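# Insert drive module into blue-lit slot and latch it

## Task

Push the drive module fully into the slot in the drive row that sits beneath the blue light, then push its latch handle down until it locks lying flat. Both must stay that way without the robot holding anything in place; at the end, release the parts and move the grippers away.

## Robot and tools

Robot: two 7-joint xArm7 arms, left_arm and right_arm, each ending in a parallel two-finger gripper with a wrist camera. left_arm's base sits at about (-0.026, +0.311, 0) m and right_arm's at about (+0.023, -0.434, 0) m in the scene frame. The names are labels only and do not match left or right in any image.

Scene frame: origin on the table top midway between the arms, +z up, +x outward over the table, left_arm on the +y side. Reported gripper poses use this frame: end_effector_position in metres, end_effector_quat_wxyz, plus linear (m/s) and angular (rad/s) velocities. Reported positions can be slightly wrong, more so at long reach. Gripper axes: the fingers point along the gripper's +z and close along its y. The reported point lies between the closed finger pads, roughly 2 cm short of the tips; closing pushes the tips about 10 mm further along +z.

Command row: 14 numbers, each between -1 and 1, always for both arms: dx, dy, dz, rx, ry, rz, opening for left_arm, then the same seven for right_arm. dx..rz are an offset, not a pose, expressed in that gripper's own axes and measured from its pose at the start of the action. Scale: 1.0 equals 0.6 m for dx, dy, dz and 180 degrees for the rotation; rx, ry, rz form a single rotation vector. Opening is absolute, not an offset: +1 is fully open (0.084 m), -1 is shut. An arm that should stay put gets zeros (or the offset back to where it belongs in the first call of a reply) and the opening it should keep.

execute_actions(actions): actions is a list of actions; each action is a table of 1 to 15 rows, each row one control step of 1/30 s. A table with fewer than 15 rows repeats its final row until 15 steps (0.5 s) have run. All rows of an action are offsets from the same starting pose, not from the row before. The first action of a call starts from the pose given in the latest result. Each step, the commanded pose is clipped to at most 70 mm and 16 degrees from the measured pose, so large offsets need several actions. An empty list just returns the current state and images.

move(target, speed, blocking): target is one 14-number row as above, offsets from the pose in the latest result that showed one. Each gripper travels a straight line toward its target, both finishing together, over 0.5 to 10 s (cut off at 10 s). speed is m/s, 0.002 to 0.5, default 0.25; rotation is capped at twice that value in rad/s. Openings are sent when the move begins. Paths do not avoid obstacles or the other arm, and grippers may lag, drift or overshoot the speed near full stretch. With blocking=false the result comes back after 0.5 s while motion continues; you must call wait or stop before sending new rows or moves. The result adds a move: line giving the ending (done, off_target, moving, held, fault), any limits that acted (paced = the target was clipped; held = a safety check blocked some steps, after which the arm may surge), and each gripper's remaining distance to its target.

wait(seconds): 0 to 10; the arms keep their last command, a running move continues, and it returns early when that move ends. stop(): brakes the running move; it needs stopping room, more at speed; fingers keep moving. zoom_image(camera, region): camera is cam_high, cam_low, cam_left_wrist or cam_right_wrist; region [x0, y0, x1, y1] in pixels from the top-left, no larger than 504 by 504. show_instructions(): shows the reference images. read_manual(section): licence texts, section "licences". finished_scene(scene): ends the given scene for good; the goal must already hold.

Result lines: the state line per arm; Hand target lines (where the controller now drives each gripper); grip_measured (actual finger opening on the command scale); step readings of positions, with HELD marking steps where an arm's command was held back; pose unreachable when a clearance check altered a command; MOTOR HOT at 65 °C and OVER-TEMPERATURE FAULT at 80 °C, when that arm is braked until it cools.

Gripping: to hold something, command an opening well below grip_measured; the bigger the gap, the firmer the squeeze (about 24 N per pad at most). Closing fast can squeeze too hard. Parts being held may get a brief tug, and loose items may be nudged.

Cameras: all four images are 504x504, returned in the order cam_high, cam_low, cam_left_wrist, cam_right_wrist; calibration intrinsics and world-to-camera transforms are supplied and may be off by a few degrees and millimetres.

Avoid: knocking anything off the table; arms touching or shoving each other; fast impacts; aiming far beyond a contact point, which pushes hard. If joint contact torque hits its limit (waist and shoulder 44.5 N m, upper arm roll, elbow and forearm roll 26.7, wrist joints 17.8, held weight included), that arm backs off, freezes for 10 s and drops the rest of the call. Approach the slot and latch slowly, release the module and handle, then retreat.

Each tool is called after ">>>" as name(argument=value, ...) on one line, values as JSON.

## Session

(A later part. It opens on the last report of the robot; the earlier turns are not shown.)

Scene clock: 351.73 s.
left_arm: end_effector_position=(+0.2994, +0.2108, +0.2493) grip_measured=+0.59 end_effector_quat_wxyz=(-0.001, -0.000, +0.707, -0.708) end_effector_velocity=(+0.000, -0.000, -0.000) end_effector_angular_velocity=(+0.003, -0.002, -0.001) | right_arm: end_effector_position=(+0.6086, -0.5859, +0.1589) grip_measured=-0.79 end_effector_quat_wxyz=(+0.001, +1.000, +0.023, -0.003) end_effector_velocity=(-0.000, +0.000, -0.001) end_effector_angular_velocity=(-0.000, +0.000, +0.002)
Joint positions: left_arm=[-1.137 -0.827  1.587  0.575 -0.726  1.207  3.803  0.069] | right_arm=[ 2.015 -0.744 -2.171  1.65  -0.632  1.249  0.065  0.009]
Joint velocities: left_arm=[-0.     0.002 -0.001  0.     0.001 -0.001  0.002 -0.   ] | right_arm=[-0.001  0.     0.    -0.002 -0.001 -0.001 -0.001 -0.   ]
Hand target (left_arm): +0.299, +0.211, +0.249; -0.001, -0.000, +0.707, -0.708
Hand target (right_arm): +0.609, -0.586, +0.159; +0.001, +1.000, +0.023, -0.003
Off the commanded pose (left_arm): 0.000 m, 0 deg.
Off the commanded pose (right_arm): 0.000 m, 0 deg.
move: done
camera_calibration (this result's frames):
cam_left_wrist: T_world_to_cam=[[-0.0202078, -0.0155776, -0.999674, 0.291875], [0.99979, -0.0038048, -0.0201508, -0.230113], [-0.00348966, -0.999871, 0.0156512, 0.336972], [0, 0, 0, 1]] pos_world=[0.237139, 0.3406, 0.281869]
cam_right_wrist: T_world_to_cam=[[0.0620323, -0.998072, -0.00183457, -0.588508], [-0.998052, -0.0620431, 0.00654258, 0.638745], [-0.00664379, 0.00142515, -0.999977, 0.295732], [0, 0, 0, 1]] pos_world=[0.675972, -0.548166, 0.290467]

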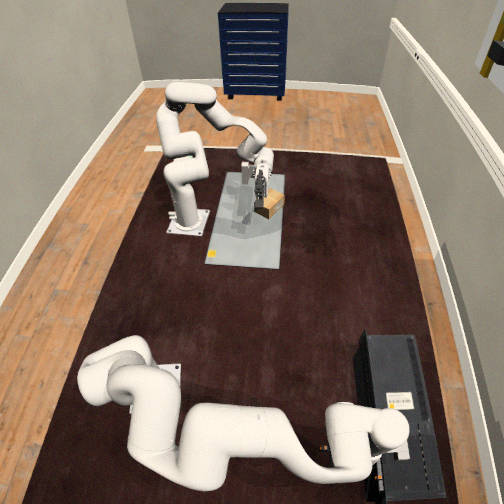

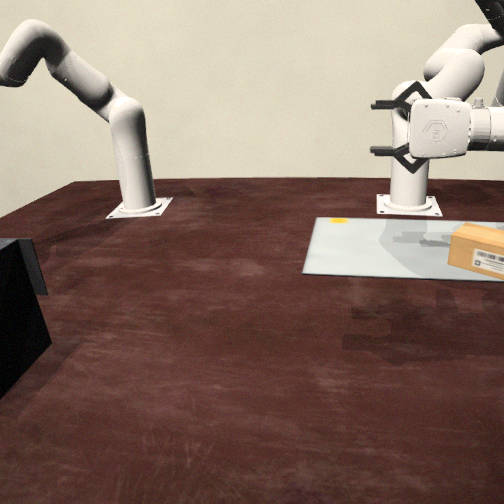

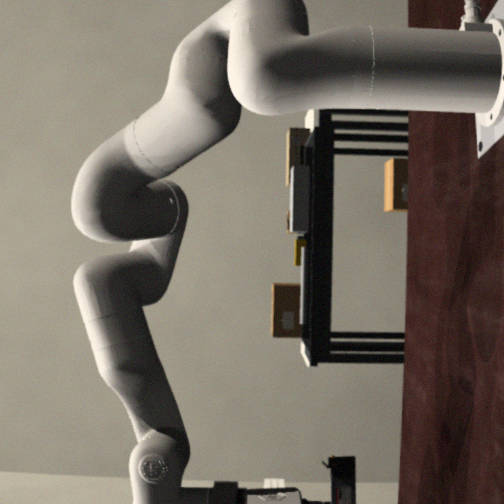

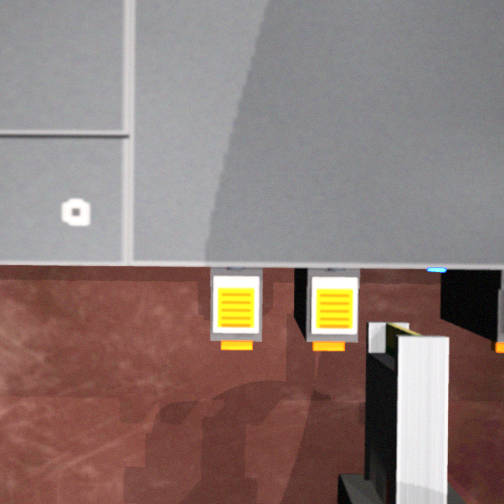

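>>> move(target=[0,0,0,0,0,0,0.6,-0.1,0.0015,0,0,0.003,0,-1], speed=0.06)

>>> move(target=[0,0,0,0,0,0,0.6,0,0,0.21,0,0,0,-1], speed=0.06)

>>> move(target=[0,0,0,0,0,0,0.6,0,0,0.012,0,0,0,-1], speed=0.008)

Scene clock: 366.13 s.
left_arm: end_effector_position=(+0.2994, +0.2108, +0.2493) grip_measured=+0.59 end_effector_quat_wxyz=(-0.001, -0.000, +0.707, -0.708) end_effector_velocity=(-0.000, +0.000, -0.001) end_effector_angular_velocity=(+0.001, +0.002, -0.000) | right_arm: end_effector_position=(+0.5488, -0.5895, +0.1592) grip_measured=-0.79 end_effector_quat_wxyz=(+0.000, +1.000, +0.023, +0.001) end_effector_velocity=(-0.001, +0.000, -0.001) end_effector_angular_velocity=(+0.002, +0.001, +0.000)
Joint positions: left_arm=[-1.137 -0.827  1.587  0.575 -0.726  1.207  3.803  0.069] | right_arm=[ 1.773 -0.57  -2.064  1.348 -0.557  1.118  0.035  0.009]
Joint velocities: left_arm=[ 0.     0.002  0.001 -0.     0.001  0.001 -0.001 -0.   ] | right_arm=[-0.001 -0.     0.    -0.003  0.001 -0.001 -0.001 -0.   ]
Hand target (left_arm): +0.299, +0.211, +0.249; -0.001, -0.000, +0.707, -0.708
Hand target (right_arm): +0.549, -0.590, +0.159; +0.000, +1.000, +0.023, +0.001
Off the commanded pose (left_arm): 0.000 m, 0 deg.
Off the commanded pose (right_arm): 0.000 m, 0 deg.
move: done
camera_calibration (this result's frames):
cam_left_wrist: T_world_to_cam=[[-0.0202076, -0.0155774, -0.999674, 0.291875], [0.99979, -0.00380516, -0.0201506, -0.230113], [-0.00349003, -0.999871, 0.015651, 0.336972], [0, 0, 0, 1]] pos_world=[0.237139, 0.3406, 0.281869]
cam_right_wrist: T_world_to_cam=[[0.0623106, -0.998054, -0.0021783, -0.588426], [-0.998054, -0.0623051, -0.002526, 0.580081], [0.00238537, 0.00233146, -0.999994, 0.291144], [0, 0, 0, 1]] pos_world=[0.614922, -0.551818, 0.291326]

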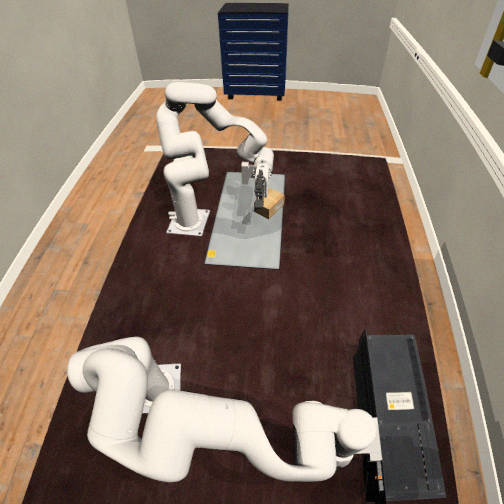

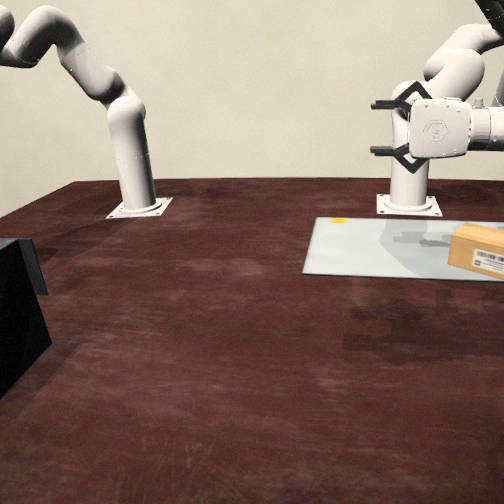

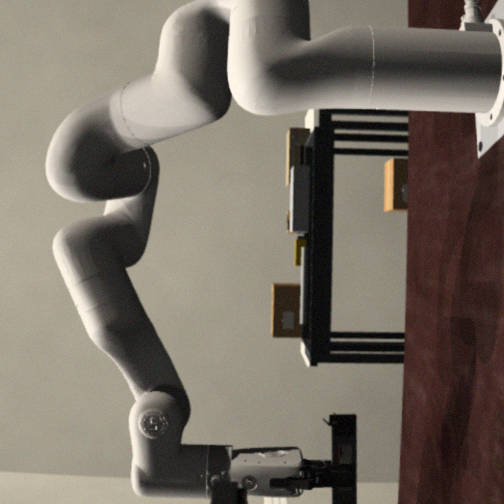

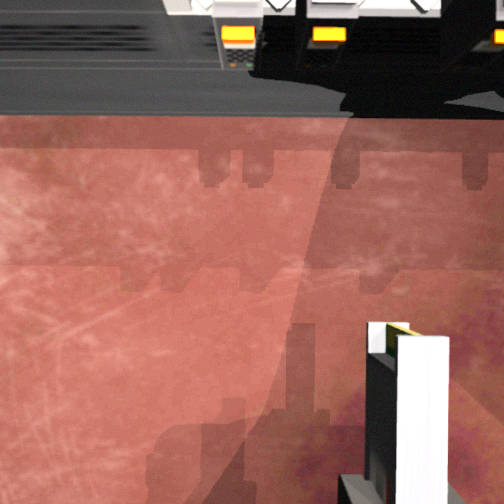

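Scene clock: 368.50 s.
left_arm: end_effector_position=(+0.2994, +0.2108, +0.2493) grip_measured=+0.59 end_effector_quat_wxyz=(-0.001, -0.000, +0.707, -0.708) end_effector_velocity=(+0.000, +0.000, +0.000) end_effector_angular_velocity=(-0.001, -0.000, +0.000) | right_arm: end_effector_position=(+0.5493, -0.5890, +0.0335) grip_measured=-0.79 end_effector_quat_wxyz=(+0.000, +1.000, +0.024, +0.001) end_effector_velocity=(+0.003, -0.000, +0.003) end_effector_angular_velocity=(-0.003, -0.009, +0.000)
Joint positions: left_arm=[-1.137 -0.827  1.587  0.575 -0.726  1.207  3.803  0.069] | right_arm=[ 1.891 -0.761 -2.252  1.271 -0.762  0.888  0.155  0.009]
Joint velocities: left_arm=[ 0.    -0.    -0.     0.    -0.001  0.     0.    -0.   ] | right_arm=[ 0.     0.003  0.003  0.004 -0.002 -0.003  0.001 -0.   ]
Hand target (left_arm): +0.299, +0.211, +0.249; -0.001, -0.000, +0.707, -0.708
Hand target (right_arm): +0.549, -0.589, +0.033; +0.000, +1.000, +0.024, +0.001
Off the commanded pose (left_arm): 0.000 m, 0 deg.
Off the commanded pose (right_arm): 0.001 m, 0 deg.
move: done
camera_calibration (this result's frames):
cam_left_wrist: T_world_to_cam=[[-0.0202076, -0.0155774, -0.999674, 0.291875], [0.99979, -0.0038051, -0.0201506, -0.230113], [-0.00348997, -0.999871, 0.015651, 0.336972], [0, 0, 0, 1]] pos_world=[0.237139, 0.3406, 0.281869]
cam_right_wrist: T_world_to_cam=[[0.0632369, -0.997997, -0.0019867, -0.588721], [-0.997993, -0.0632301, -0.00332274, 0.579756], [0.00319047, 0.00219283, -0.999993, 0.164927], [0, 0, 0, 1]] pos_world=[0.615296, -0.551246, 0.165683]

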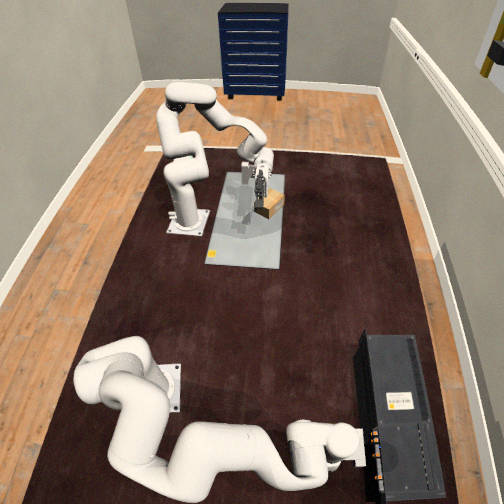

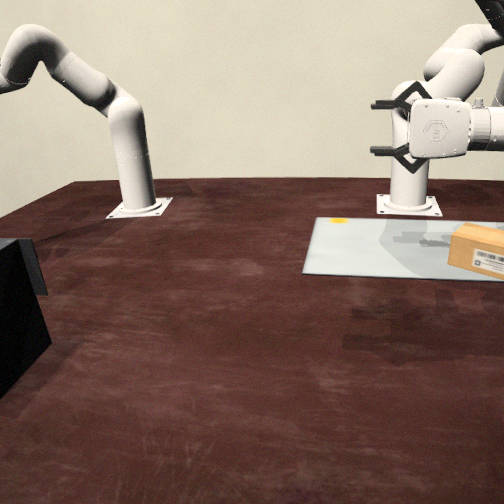

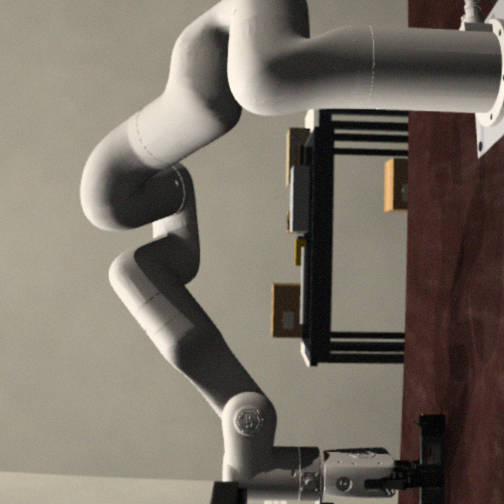

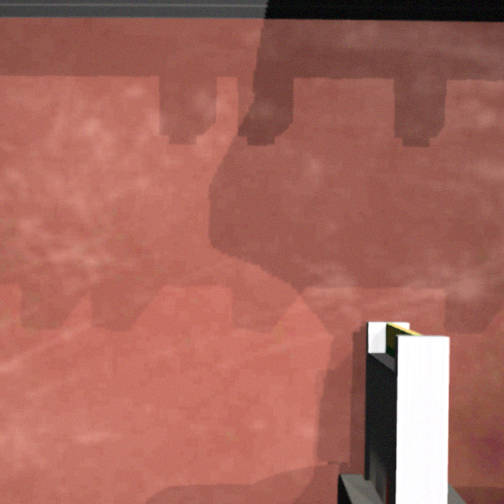

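Scene clock: 369.63 s.
left_arm: end_effector_position=(+0.2994, +0.2108, +0.2493) grip_measured=+0.59 end_effector_quat_wxyz=(-0.001, -0.000, +0.707, -0.708) end_effector_velocity=(+0.000, -0.000, -0.000) end_effector_angular_velocity=(+0.001, +0.000, -0.000) | right_arm: end_effector_position=(+0.5498, -0.5890, +0.0267) grip_measured=-0.79 end_effector_quat_wxyz=(+0.001, +1.000, +0.024, +0.002) end_effector_velocity=(-0.000, +0.001, -0.000) end_effector_angular_velocity=(-0.000, +0.002, +0.001)
Joint positions: left_arm=[-1.137 -0.827  1.587  0.575 -0.726  1.207  3.803  0.069] | right_arm=[ 1.899 -0.773 -2.263  1.272 -0.774  0.876  0.162  0.009]
Joint velocities: left_arm=[-0.     0.001 -0.    -0.     0.    -0.001  0.     0.   ] | right_arm=[ 0.001 -0.    -0.    -0.    -0.     0.001  0.    -0.   ]
Hand target (left_arm): +0.299, +0.211, +0.249; -0.001, -0.000, +0.707, -0.708
Hand target (right_arm): +0.549, -0.589, +0.026; +0.000, +1.000, +0.024, +0.001
Off the commanded pose (left_arm): 0.000 m, 0 deg.
Off the commanded pose (right_arm): 0.001 m, 0 deg.
move: done
camera_calibration (this result's frames):
cam_left_wrist: T_world_to_cam=[[-0.0202074, -0.0155773, -0.999674, 0.291875], [0.99979, -0.00380519, -0.0201505, -0.230113], [-0.00349006, -0.999871, 0.015651, 0.336972], [0, 0, 0, 1]] pos_world=[0.237139, 0.3406, 0.281869]
cam_right_wrist: T_world_to_cam=[[0.0632597, -0.997996, -0.00163099, -0.588838], [-0.997987, -0.0632515, -0.00465478, 0.58024], [0.00454229, 0.00192217, -0.999988, 0.157284], [0, 0, 0, 1]] pos_world=[0.615607, -0.551259, 0.159022]

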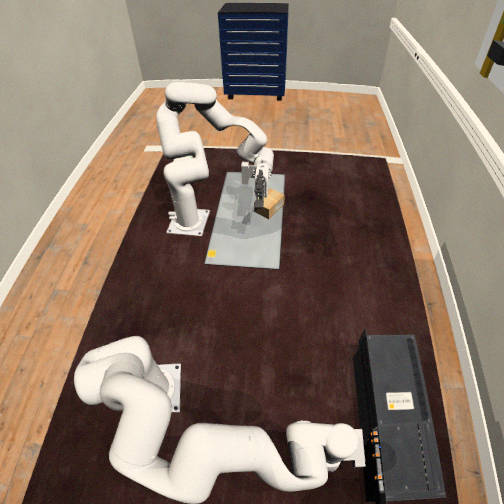

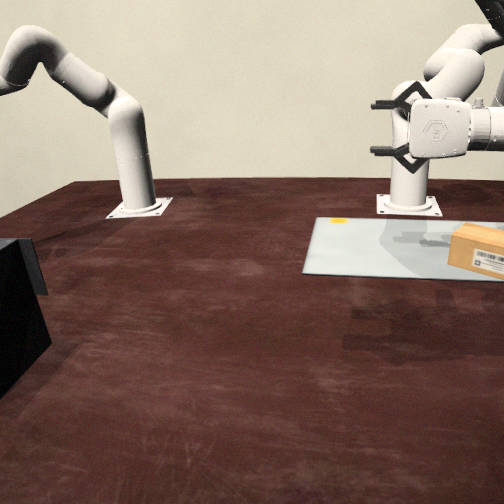

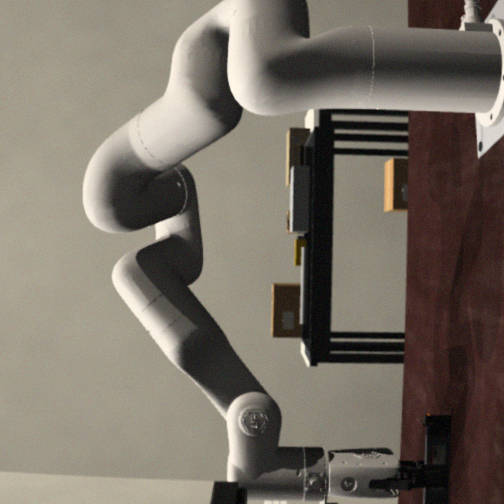

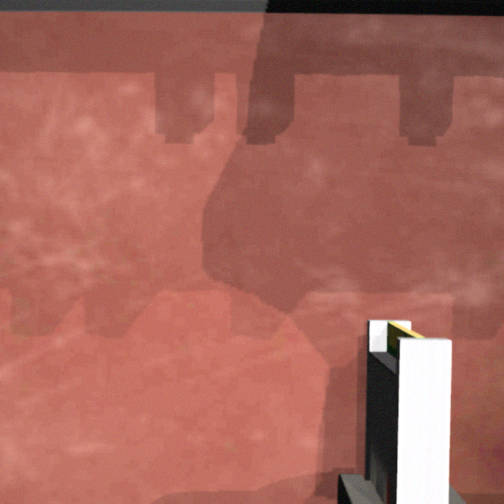

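>>> execute_actions(actions=[])

>>> move(target=[0,0,0,0,0,0,0.6,0,0,0,0,0,0,-0.3])

>>> move(target=[0,0,0,0,0,0,0.6,-0.065,0,0,0,0,0,-0.3], speed=0.05)

Scene clock: 382.20 s.
left_arm: end_effector_position=(+0.2994, +0.2108, +0.2493) grip_measured=+0.59 end_effector_quat_wxyz=(-0.001, -0.000, +0.707, -0.708) end_effector_velocity=(-0.000, -0.000, +0.000) end_effector_angular_velocity=(-0.001, +0.000, -0.001) | right_arm: end_effector_position=(+0.5494, -0.5890, +0.0263) grip_measured=-0.79 end_effector_quat_wxyz=(+0.000, +1.000, +0.024, +0.002) end_effector_velocity=(+0.000, +0.001, +0.000) end_effector_angular_velocity=(+0.001, -0.001, +0.002)
Joint positions: left_arm=[-1.137 -0.827  1.587  0.575 -0.726  1.207  3.803  0.069] | right_arm=[ 1.899 -0.774 -2.264  1.271 -0.774  0.877  0.162  0.009]
Joint velocities: left_arm=[-0.    -0.001 -0.001 -0.    -0.    -0.    -0.001 -0.   ] | right_arm=[ 0.    -0.     0.001 -0.     0.    -0.    -0.001 -0.   ]
Hand target (left_arm): +0.299, +0.211, +0.249; -0.001, -0.000, +0.707, -0.708
Hand target (right_arm): +0.549, -0.589, +0.026; +0.000, +1.000, +0.024, +0.001
Off the commanded pose (left_arm): 0.000 m, 0 deg.
Off the commanded pose (right_arm): 0.000 m, 0 deg.
camera_calibration (this result's frames):
cam_left_wrist: T_world_to_cam=[[-0.0202074, -0.0155776, -0.999674, 0.291875], [0.99979, -0.00380504, -0.0201504, -0.230113], [-0.00348991, -0.999871, 0.0156512, 0.336972], [0, 0, 0, 1]] pos_world=[0.237139, 0.3406, 0.281869]
cam_right_wrist: T_world_to_cam=[[0.0632825, -0.997994, -0.00192744, -0.588753], [-0.99799, -0.0632755, -0.00349716, 0.579789], [0.00336818, 0.00214488, -0.999992, 0.157664], [0, 0, 0, 1]] pos_world=[0.615351, -0.551224, 0.158556]

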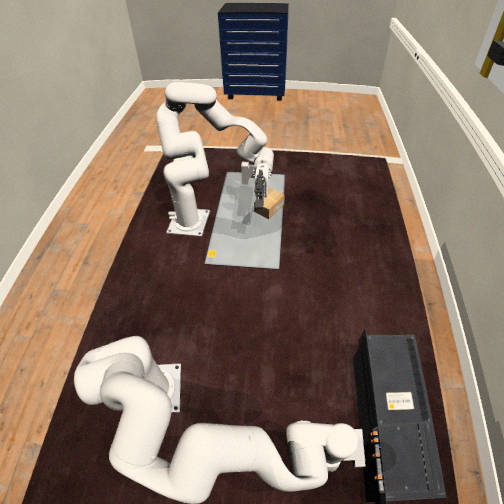

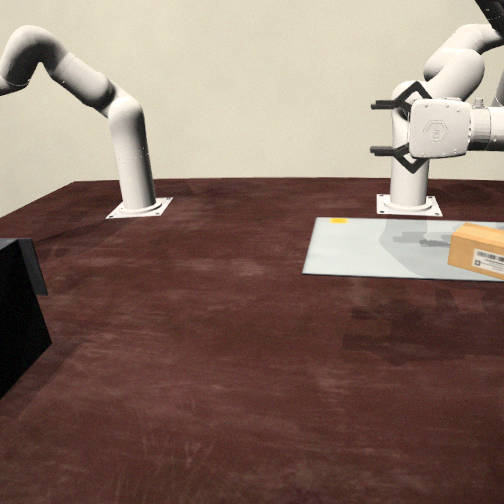

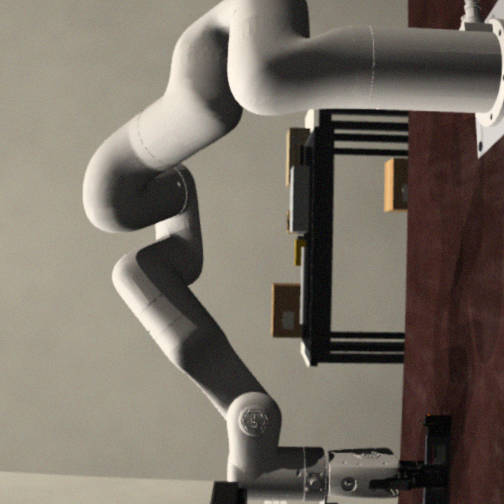

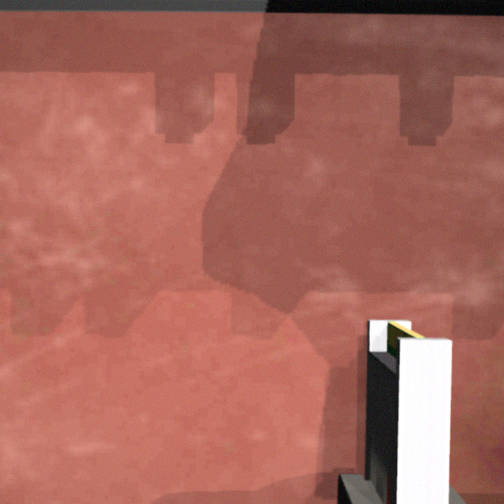

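Scene clock: 382.73 s.
left_arm: end_effector_position=(+0.2994, +0.2108, +0.2493) grip_measured=+0.59 end_effector_quat_wxyz=(-0.001, -0.000, +0.707, -0.708) end_effector_velocity=(-0.000, +0.000, -0.001) end_effector_angular_velocity=(+0.002, +0.001, -0.000) | right_arm: end_effector_position=(+0.5491, -0.5889, +0.0261) grip_measured=-0.32 end_effector_quat_wxyz=(+0.000, +1.000, +0.024, +0.001) end_effector_velocity=(+0.001, -0.001, +0.002) end_effector_angular_velocity=(-0.002, -0.004, -0.002)
Joint positions: left_arm=[-1.137 -0.827  1.587  0.575 -0.726  1.207  3.803  0.069] | right_arm=[ 1.899 -0.774 -2.264  1.271 -0.774  0.876  0.161  0.03 ]
Joint velocities: left_arm=[0.    0.002 0.001 0.    0.001 0.    0.    0.   ] | right_arm=[-0.001  0.002  0.001  0.002  0.    -0.001 -0.    -0.   ]
Hand target (left_arm): +0.299, +0.211, +0.249; -0.001, -0.000, +0.707, -0.708
Hand target (right_arm): +0.549, -0.589, +0.026; +0.000, +1.000, +0.024, +0.002
Off the commanded pose (left_arm): 0.000 m, 0 deg.
Off the commanded pose (right_arm): 0.000 m, 0 deg.
move: done
camera_calibration (this result's frames):
cam_left_wrist: T_world_to_cam=[[-0.0202076, -0.0155777, -0.999674, 0.291875], [0.99979, -0.00380485, -0.0201506, -0.230113], [-0.00348971, -0.999871, 0.0156513, 0.336972], [0, 0, 0, 1]] pos_world=[0.237139, 0.3406, 0.281869]
cam_right_wrist: T_world_to_cam=[[0.0632902, -0.997993, -0.00218814, -0.588682], [-0.997992, -0.0632839, -0.00281399, 0.579526], [0.00266987, 0.00236184, -0.999994, 0.157907], [0, 0, 0, 1]] pos_world=[0.615198, -0.551199, 0.158249]

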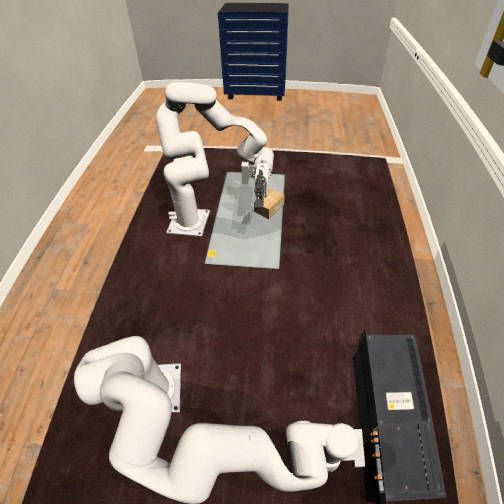

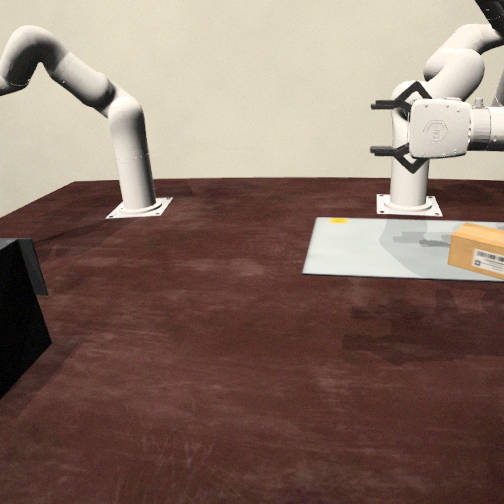

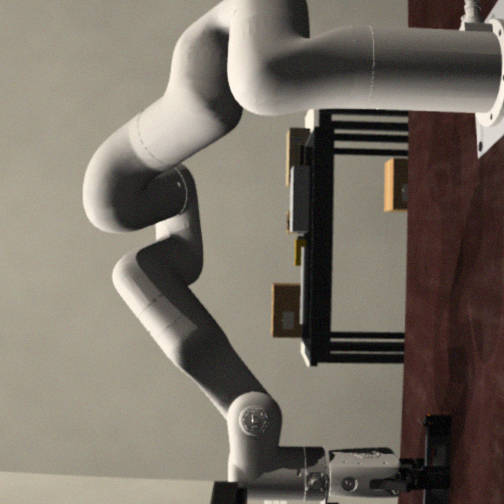

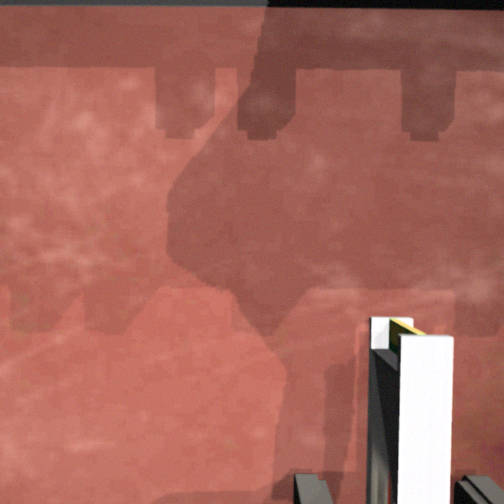

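Scene clock: 383.77 s.
left_arm: end_effector_position=(+0.2994, +0.2108, +0.2493) grip_measured=+0.59 end_effector_quat_wxyz=(-0.001, -0.000, +0.707, -0.708) end_effector_velocity=(-0.000, -0.000, +0.001) end_effector_angular_velocity=(-0.001, -0.002, -0.001) | right_arm: end_effector_position=(+0.5103, -0.5906, +0.0260) grip_measured=-0.32 end_effector_quat_wxyz=(+0.000, +1.000, +0.024, +0.001) end_effector_velocity=(+0.001, +0.002, +0.001) end_effector_angular_velocity=(+0.002, -0.003, +0.003)
Joint positions: left_arm=[-1.137 -0.827  1.587  0.575 -0.726  1.207  3.803  0.069] | right_arm=[ 1.789 -0.688 -2.228  1.112 -0.768  0.807  0.157  0.03 ]
Joint velocities: left_arm=[-0.    -0.001 -0.001 -0.    -0.     0.     0.     0.   ] | right_arm=[-0.001  0.001  0.004 -0.001  0.001 -0.002 -0.001  0.   ]
Hand target (left_arm): +0.299, +0.211, +0.249; -0.001, -0.000, +0.707, -0.708
Hand target (right_arm): +0.510, -0.591, +0.026; +0.000, +1.000, +0.024, +0.001
Off the commanded pose (left_arm): 0.000 m, 0 deg.
Off the commanded pose (right_arm): 0.000 m, 0 deg.
move: done
camera_calibration (this result's frames):
cam_left_wrist: T_world_to_cam=[[-0.0202075, -0.0155778, -0.999674, 0.291875], [0.99979, -0.00380491, -0.0201506, -0.230113], [-0.00348977, -0.999871, 0.0156514, 0.336972], [0, 0, 0, 1]] pos_world=[0.237139, 0.3406, 0.281869]
cam_right_wrist: T_world_to_cam=[[0.0633716, -0.997987, -0.00247282, -0.587969], [-0.997986, -0.0633646, -0.00282887, 0.54058], [0.00266648, 0.00264711, -0.999993, 0.158073], [0, 0, 0, 1]] pos_world=[0.576331, -0.55295, 0.158147]

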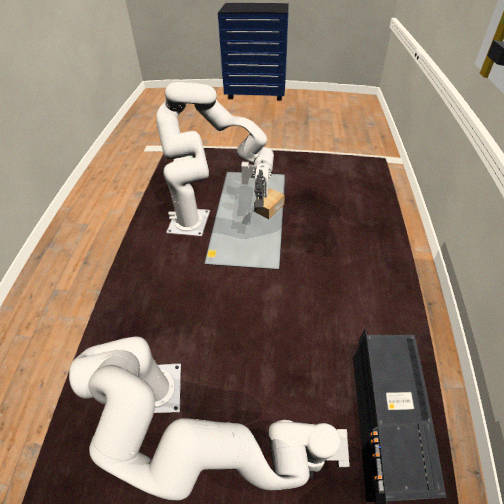

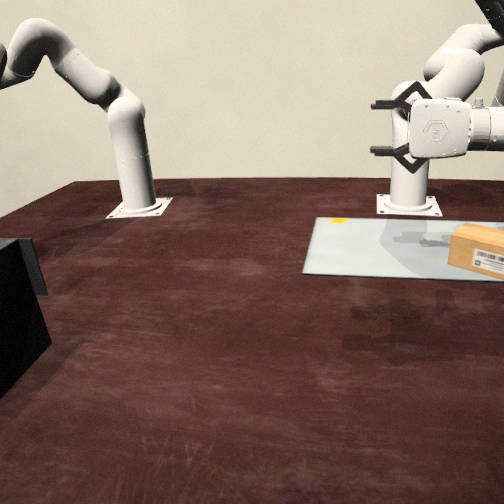

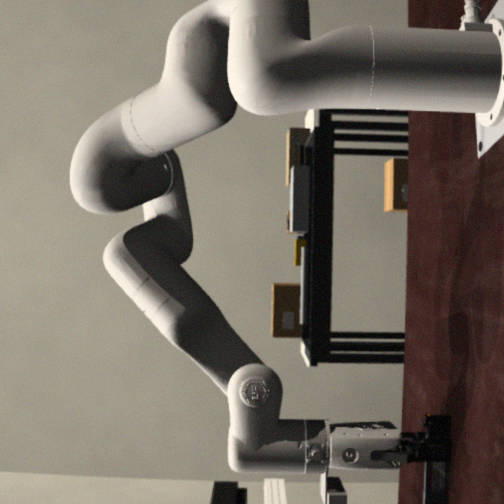

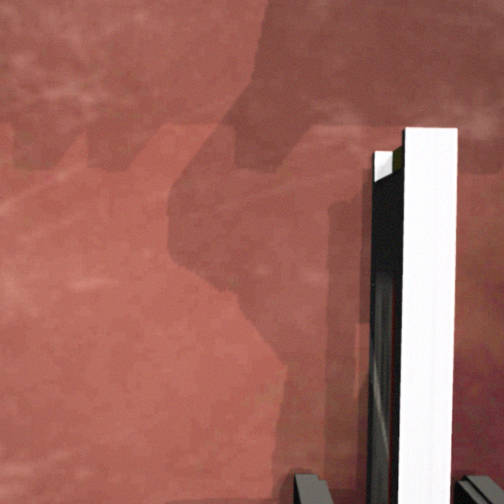

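>>> move(target=[0,0,0,0,0,0,0.6,0,0,-0.0025,0,0,0,-0.3], speed=0.02)

>>> move(target=[0,0,0,0,0,0,0.6,0,0,0,0,0,0,-1])

>>> move(target=[0,0,0,0,0,0,0.6,0.03,0,-0.219,0,0,0,-1], speed=0.1)

Scene clock: 389.27 s.
left_arm: end_effector_position=(+0.2994, +0.2108, +0.2493) grip_measured=+0.59 end_effector_quat_wxyz=(-0.001, -0.000, +0.707, -0.708) end_effector_velocity=(-0.000, +0.000, -0.000) end_effector_angular_velocity=(-0.001, +0.001, +0.000) | right_arm: end_effector_position=(+0.5102, -0.5906, +0.0274) grip_measured=-0.32 end_effector_quat_wxyz=(+0.000, +1.000, +0.024, +0.001) end_effector_velocity=(+0.000, -0.000, +0.000) end_effector_angular_velocity=(-0.001, -0.001, +0.001)
Joint positions: left_arm=[-1.137 -0.827  1.587  0.575 -0.726  1.207  3.803  0.069] | right_arm=[ 1.787 -0.685 -2.225  1.112 -0.765  0.81   0.155  0.03 ]
Joint velocities: left_arm=[-0.    -0.001  0.002  0.     0.001  0.    -0.001 -0.   ] | right_arm=[-0.     0.     0.001 -0.    -0.001  0.     0.     0.   ]
Hand target (left_arm): +0.299, +0.211, +0.249; -0.001, -0.000, +0.707, -0.708
Hand target (right_arm): +0.510, -0.591, +0.027; +0.000, +1.000, +0.024, +0.001
Off the commanded pose (left_arm): 0.000 m, 0 deg.
Off the commanded pose (right_arm): 0.000 m, 0 deg.
move: done
camera_calibration (this result's frames):
cam_left_wrist: T_world_to_cam=[[-0.0202075, -0.0155777, -0.999674, 0.291875], [0.99979, -0.00380506, -0.0201506, -0.230113], [-0.00348993, -0.999871, 0.0156513, 0.336972], [0, 0, 0, 1]] pos_world=[0.237139, 0.3406, 0.281869]
cam_right_wrist: T_world_to_cam=[[0.0633594, -0.997988, -0.00247929, -0.587964], [-0.997987, -0.0633524, -0.00280404, 0.540578], [0.00264132, 0.00265196, -0.999993, 0.159576], [0, 0, 0, 1]] pos_world=[0.576322, -0.552957, 0.159633]

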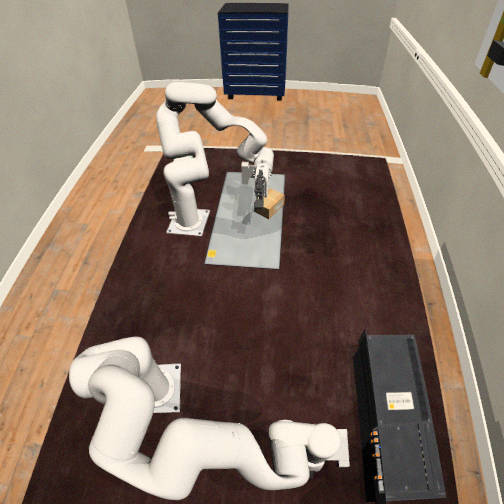

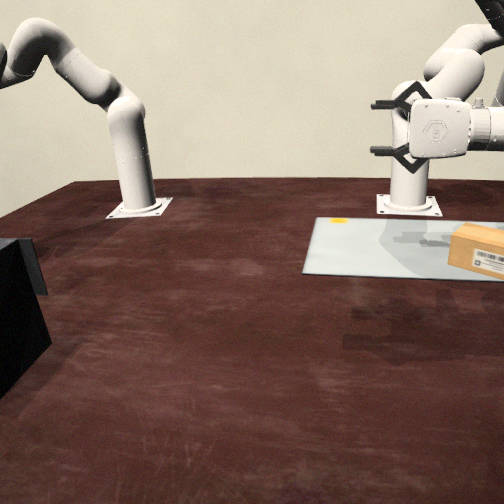

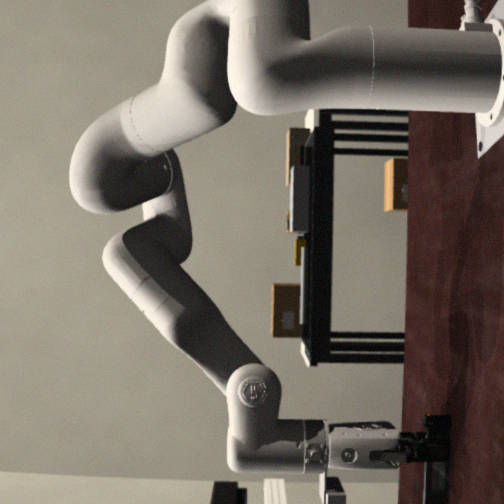

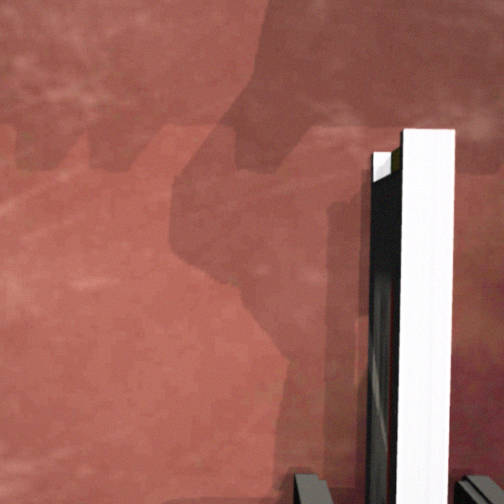

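Scene clock: 389.77 s.
left_arm: end_effector_position=(+0.2994, +0.2108, +0.2493) grip_measured=+0.59 end_effector_quat_wxyz=(-0.001, -0.000, +0.707, -0.708) end_effector_velocity=(-0.000, -0.000, -0.000) end_effector_angular_velocity=(+0.002, -0.002, -0.000) | right_arm: end_effector_position=(+0.5102, -0.5906, +0.0274) grip_measured=-0.79 end_effector_quat_wxyz=(+0.000, +1.000, +0.024, +0.001) end_effector_velocity=(+0.000, +0.000, +0.000) end_effector_angular_velocity=(+0.001, -0.000, -0.001)
Joint positions: left_arm=[-1.137 -0.827  1.587  0.575 -0.726  1.207  3.803  0.069] | right_arm=[ 1.787 -0.685 -2.225  1.112 -0.765  0.81   0.155  0.009]
Joint velocities: left_arm=[ 0.     0.001 -0.001 -0.     0.    -0.     0.002 -0.   ] | right_arm=[-0.001  0.     0.001 -0.     0.001 -0.     0.    -0.   ]
Hand target (left_arm): +0.299, +0.211, +0.249; -0.001, -0.000, +0.707, -0.708
Hand target (right_arm): +0.510, -0.591, +0.027; +0.000, +1.000, +0.024, +0.001
Off the commanded pose (left_arm): 0.000 m, 0 deg.
Off the commanded pose (right_arm): 0.000 m, 0 deg.
move: done
camera_calibration (this result's frames):
cam_left_wrist: T_world_to_cam=[[-0.0202076, -0.0155776, -0.999674, 0.291875], [0.99979, -0.00380515, -0.0201507, -0.230113], [-0.00349001, -0.999871, 0.0156512, 0.336972], [0, 0, 0, 1]] pos_world=[0.237139, 0.3406, 0.281869]
cam_right_wrist: T_world_to_cam=[[0.0633487, -0.997988, -0.00248855, -0.587962], [-0.997988, -0.0633418, -0.00278026, 0.540574], [0.00261704, 0.00265967, -0.999993, 0.159581], [0, 0, 0, 1]] pos_world=[0.576315, -0.552963, 0.15962]

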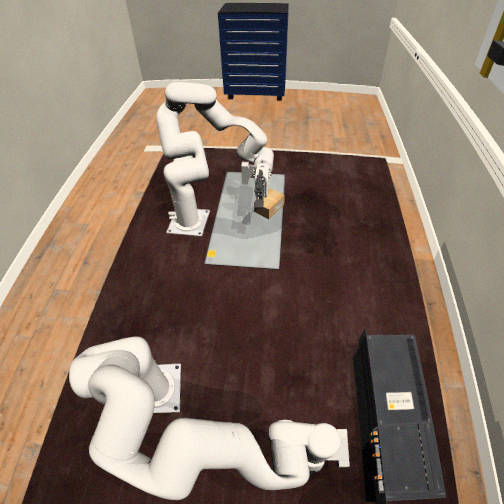

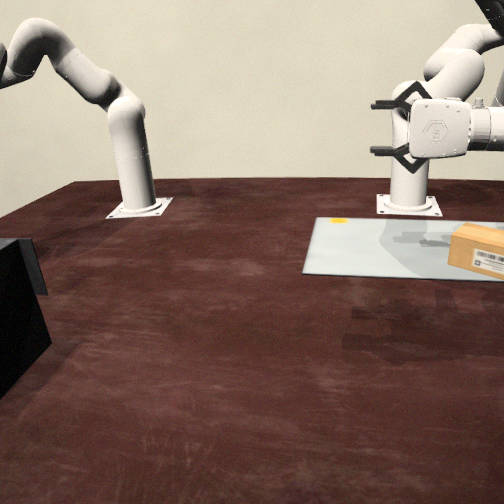

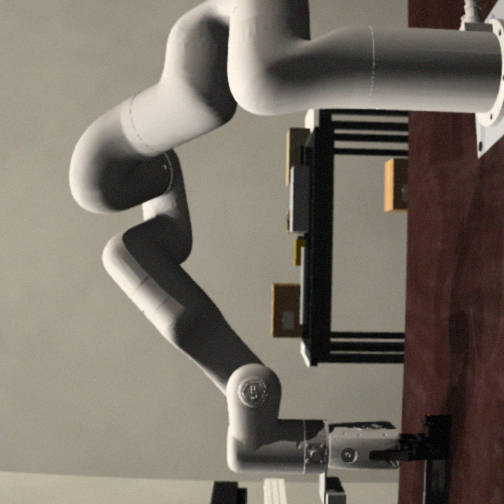

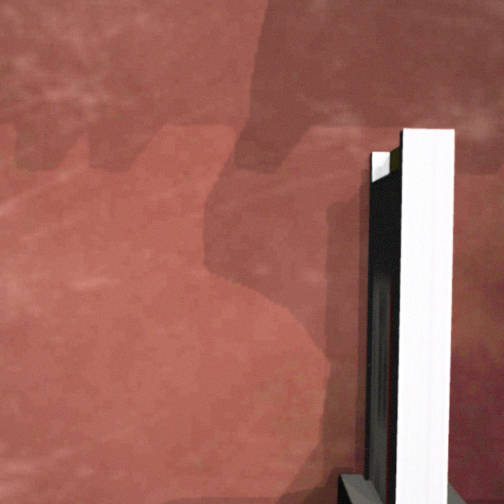

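Scene clock: 391.40 s.
left_arm: end_effector_position=(+0.2994, +0.2108, +0.2493) grip_measured=+0.59 end_effector_quat_wxyz=(-0.001, -0.000, +0.707, -0.708) end_effector_velocity=(-0.000, -0.000, -0.000) end_effector_angular_velocity=(+0.001, +0.000, -0.001) | right_arm: end_effector_position=(+0.5275, -0.5905, +0.1583) grip_measured=-0.79 end_effector_quat_wxyz=(-0.000, +1.000, +0.023, +0.001) end_effector_velocity=(+0.000, -0.001, +0.001) end_effector_angular_velocity=(+0.001, -0.001, -0.004)
Joint positions: left_arm=[-1.137 -0.827  1.587  0.575 -0.726  1.207  3.803  0.069] | right_arm=[ 1.682 -0.512 -2.015  1.257 -0.525  1.081  0.013  0.009]
Joint velocities: left_arm=[-0.    -0.    -0.    -0.     0.001 -0.    -0.001 -0.   ] | right_arm=[-0.002 -0.     0.     0.003  0.002  0.001 -0.    -0.   ]
Hand target (left_arm): +0.299, +0.211, +0.249; -0.001, -0.000, +0.707, -0.708
Hand target (right_arm): +0.528, -0.590, +0.159; +0.000, +1.000, +0.023, +0.001
Off the commanded pose (left_arm): 0.000 m, 0 deg.
Off the commanded pose (right_arm): 0.001 m, 0 deg.
move: done
camera_calibration (this result's frames):
cam_left_wrist: T_world_to_cam=[[-0.0202075, -0.0155775, -0.999674, 0.291875], [0.99979, -0.00380517, -0.0201505, -0.230113], [-0.00349003, -0.999871, 0.0156512, 0.336972], [0, 0, 0, 1]] pos_world=[0.237139, 0.3406, 0.281869]
cam_right_wrist: T_world_to_cam=[[0.0621965, -0.99806, -0.00280317, -0.587925], [-0.998063, -0.0621926, -0.00145183, 0.558707], [0.00127468, 0.00288804, -0.999995, 0.29128], [0, 0, 0, 1]] pos_world=[0.59382, -0.552879, 0.290441]

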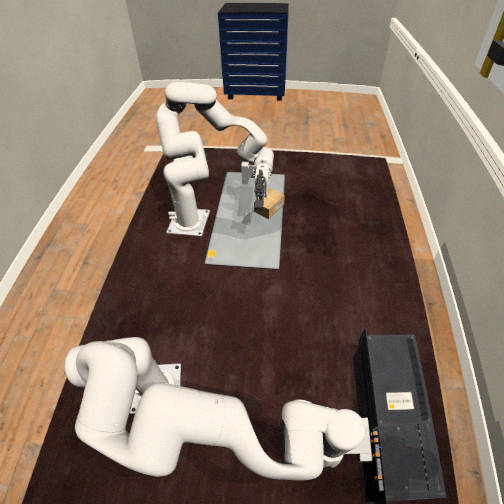

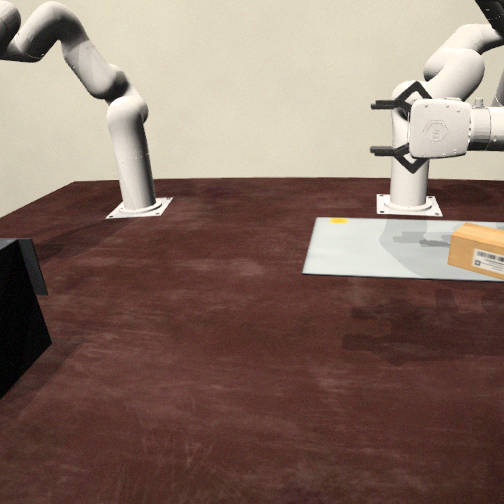

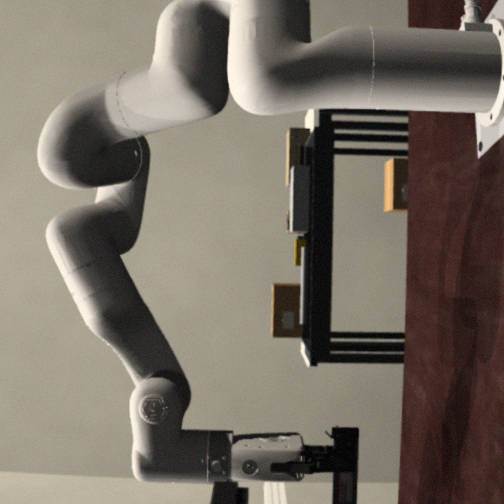

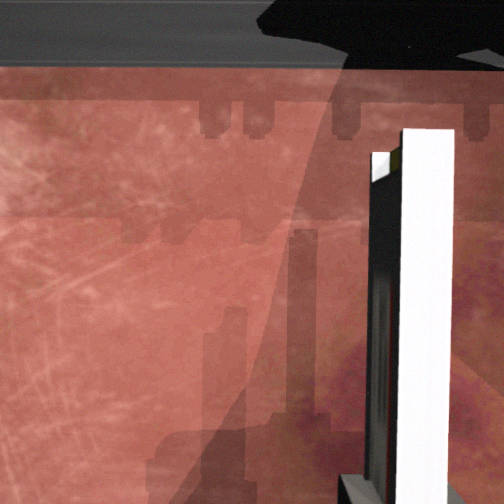

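>>> move(target=[0,0,0,0,0,0,0.6,0.08,-0.0013,0,0,0,0,-1], speed=0.04)

Scene clock: 396.57 s.
left_arm: end_effector_position=(+0.2994, +0.2108, +0.2493) grip_measured=+0.59 end_effector_quat_wxyz=(-0.001, -0.000, +0.707, -0.708) end_effector_velocity=(+0.000, -0.000, +0.000) end_effector_angular_velocity=(-0.001, +0.001, +0.001) | right_arm: end_effector_position=(+0.5754, -0.5875, +0.1586) grip_measured=-0.79 end_effector_quat_wxyz=(+0.000, +1.000, +0.023, +0.001) end_effector_velocity=(+0.000, -0.001, +0.001) end_effector_angular_velocity=(-0.001, +0.000, -0.003)
Joint positions: left_arm=[-1.137 -0.827  1.587  0.575 -0.726  1.207  3.803  0.069] | right_arm=[ 1.879 -0.647 -2.113  1.47  -0.596  1.169  0.057  0.009]
Joint velocities: left_arm=[-0.001 -0.     0.001  0.    -0.001 -0.     0.    -0.   ] | right_arm=[ 0.    -0.    -0.001  0.003  0.     0.002  0.    -0.   ]
Hand target (left_arm): +0.299, +0.211, +0.249; -0.001, -0.000, +0.707, -0.708
Hand target (right_arm): +0.576, -0.587, +0.159; +0.000, +1.000, +0.023, +0.001
Off the commanded pose (left_arm): 0.000 m, 0 deg.
Off the commanded pose (right_arm): 0.000 m, 0 deg.
move: done
camera_calibration (this result's frames):
cam_left_wrist: T_world_to_cam=[[-0.0202074, -0.0155774, -0.999674, 0.291875], [0.99979, -0.00380512, -0.0201504, -0.230113], [-0.00348999, -0.999871, 0.015651, 0.336972], [0, 0, 0, 1]] pos_world=[0.237139, 0.3406, 0.281869]
cam_right_wrist: T_world_to_cam=[[0.0620839, -0.998068, -0.00242038, -0.587986], [-0.99807, -0.0620795, -0.00183941, 0.606849], [0.0016856, 0.0025299, -0.999995, 0.290992], [0, 0, 0, 1]] pos_world=[0.641692, -0.549913, 0.290684]

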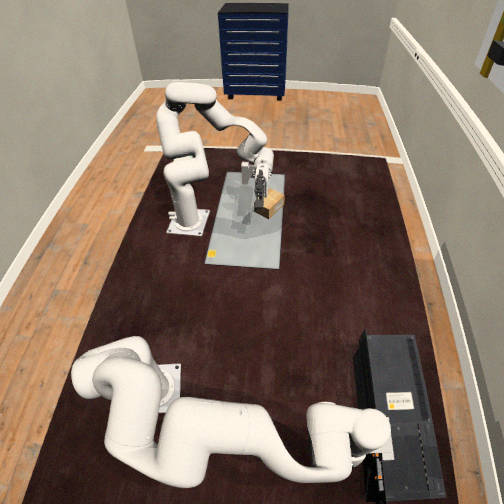

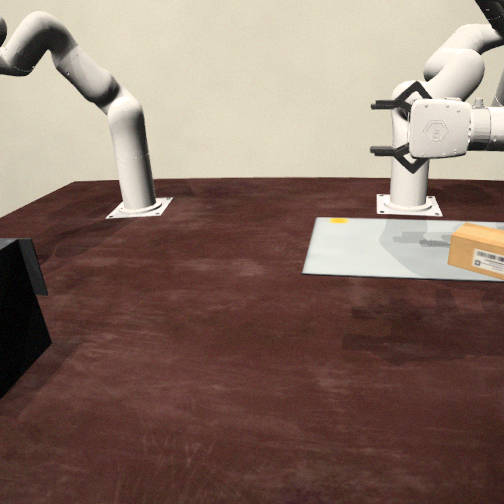

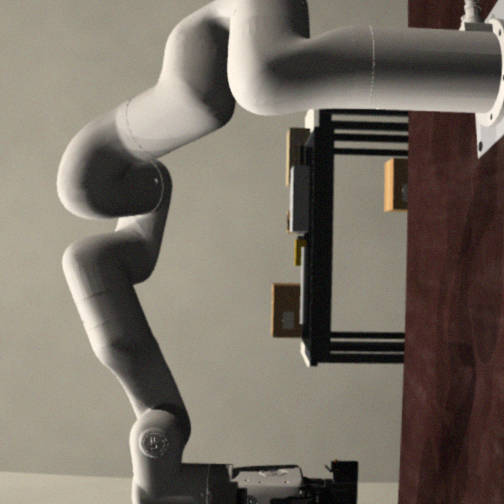

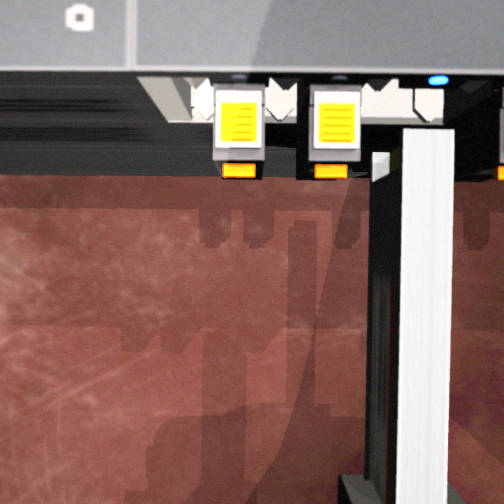

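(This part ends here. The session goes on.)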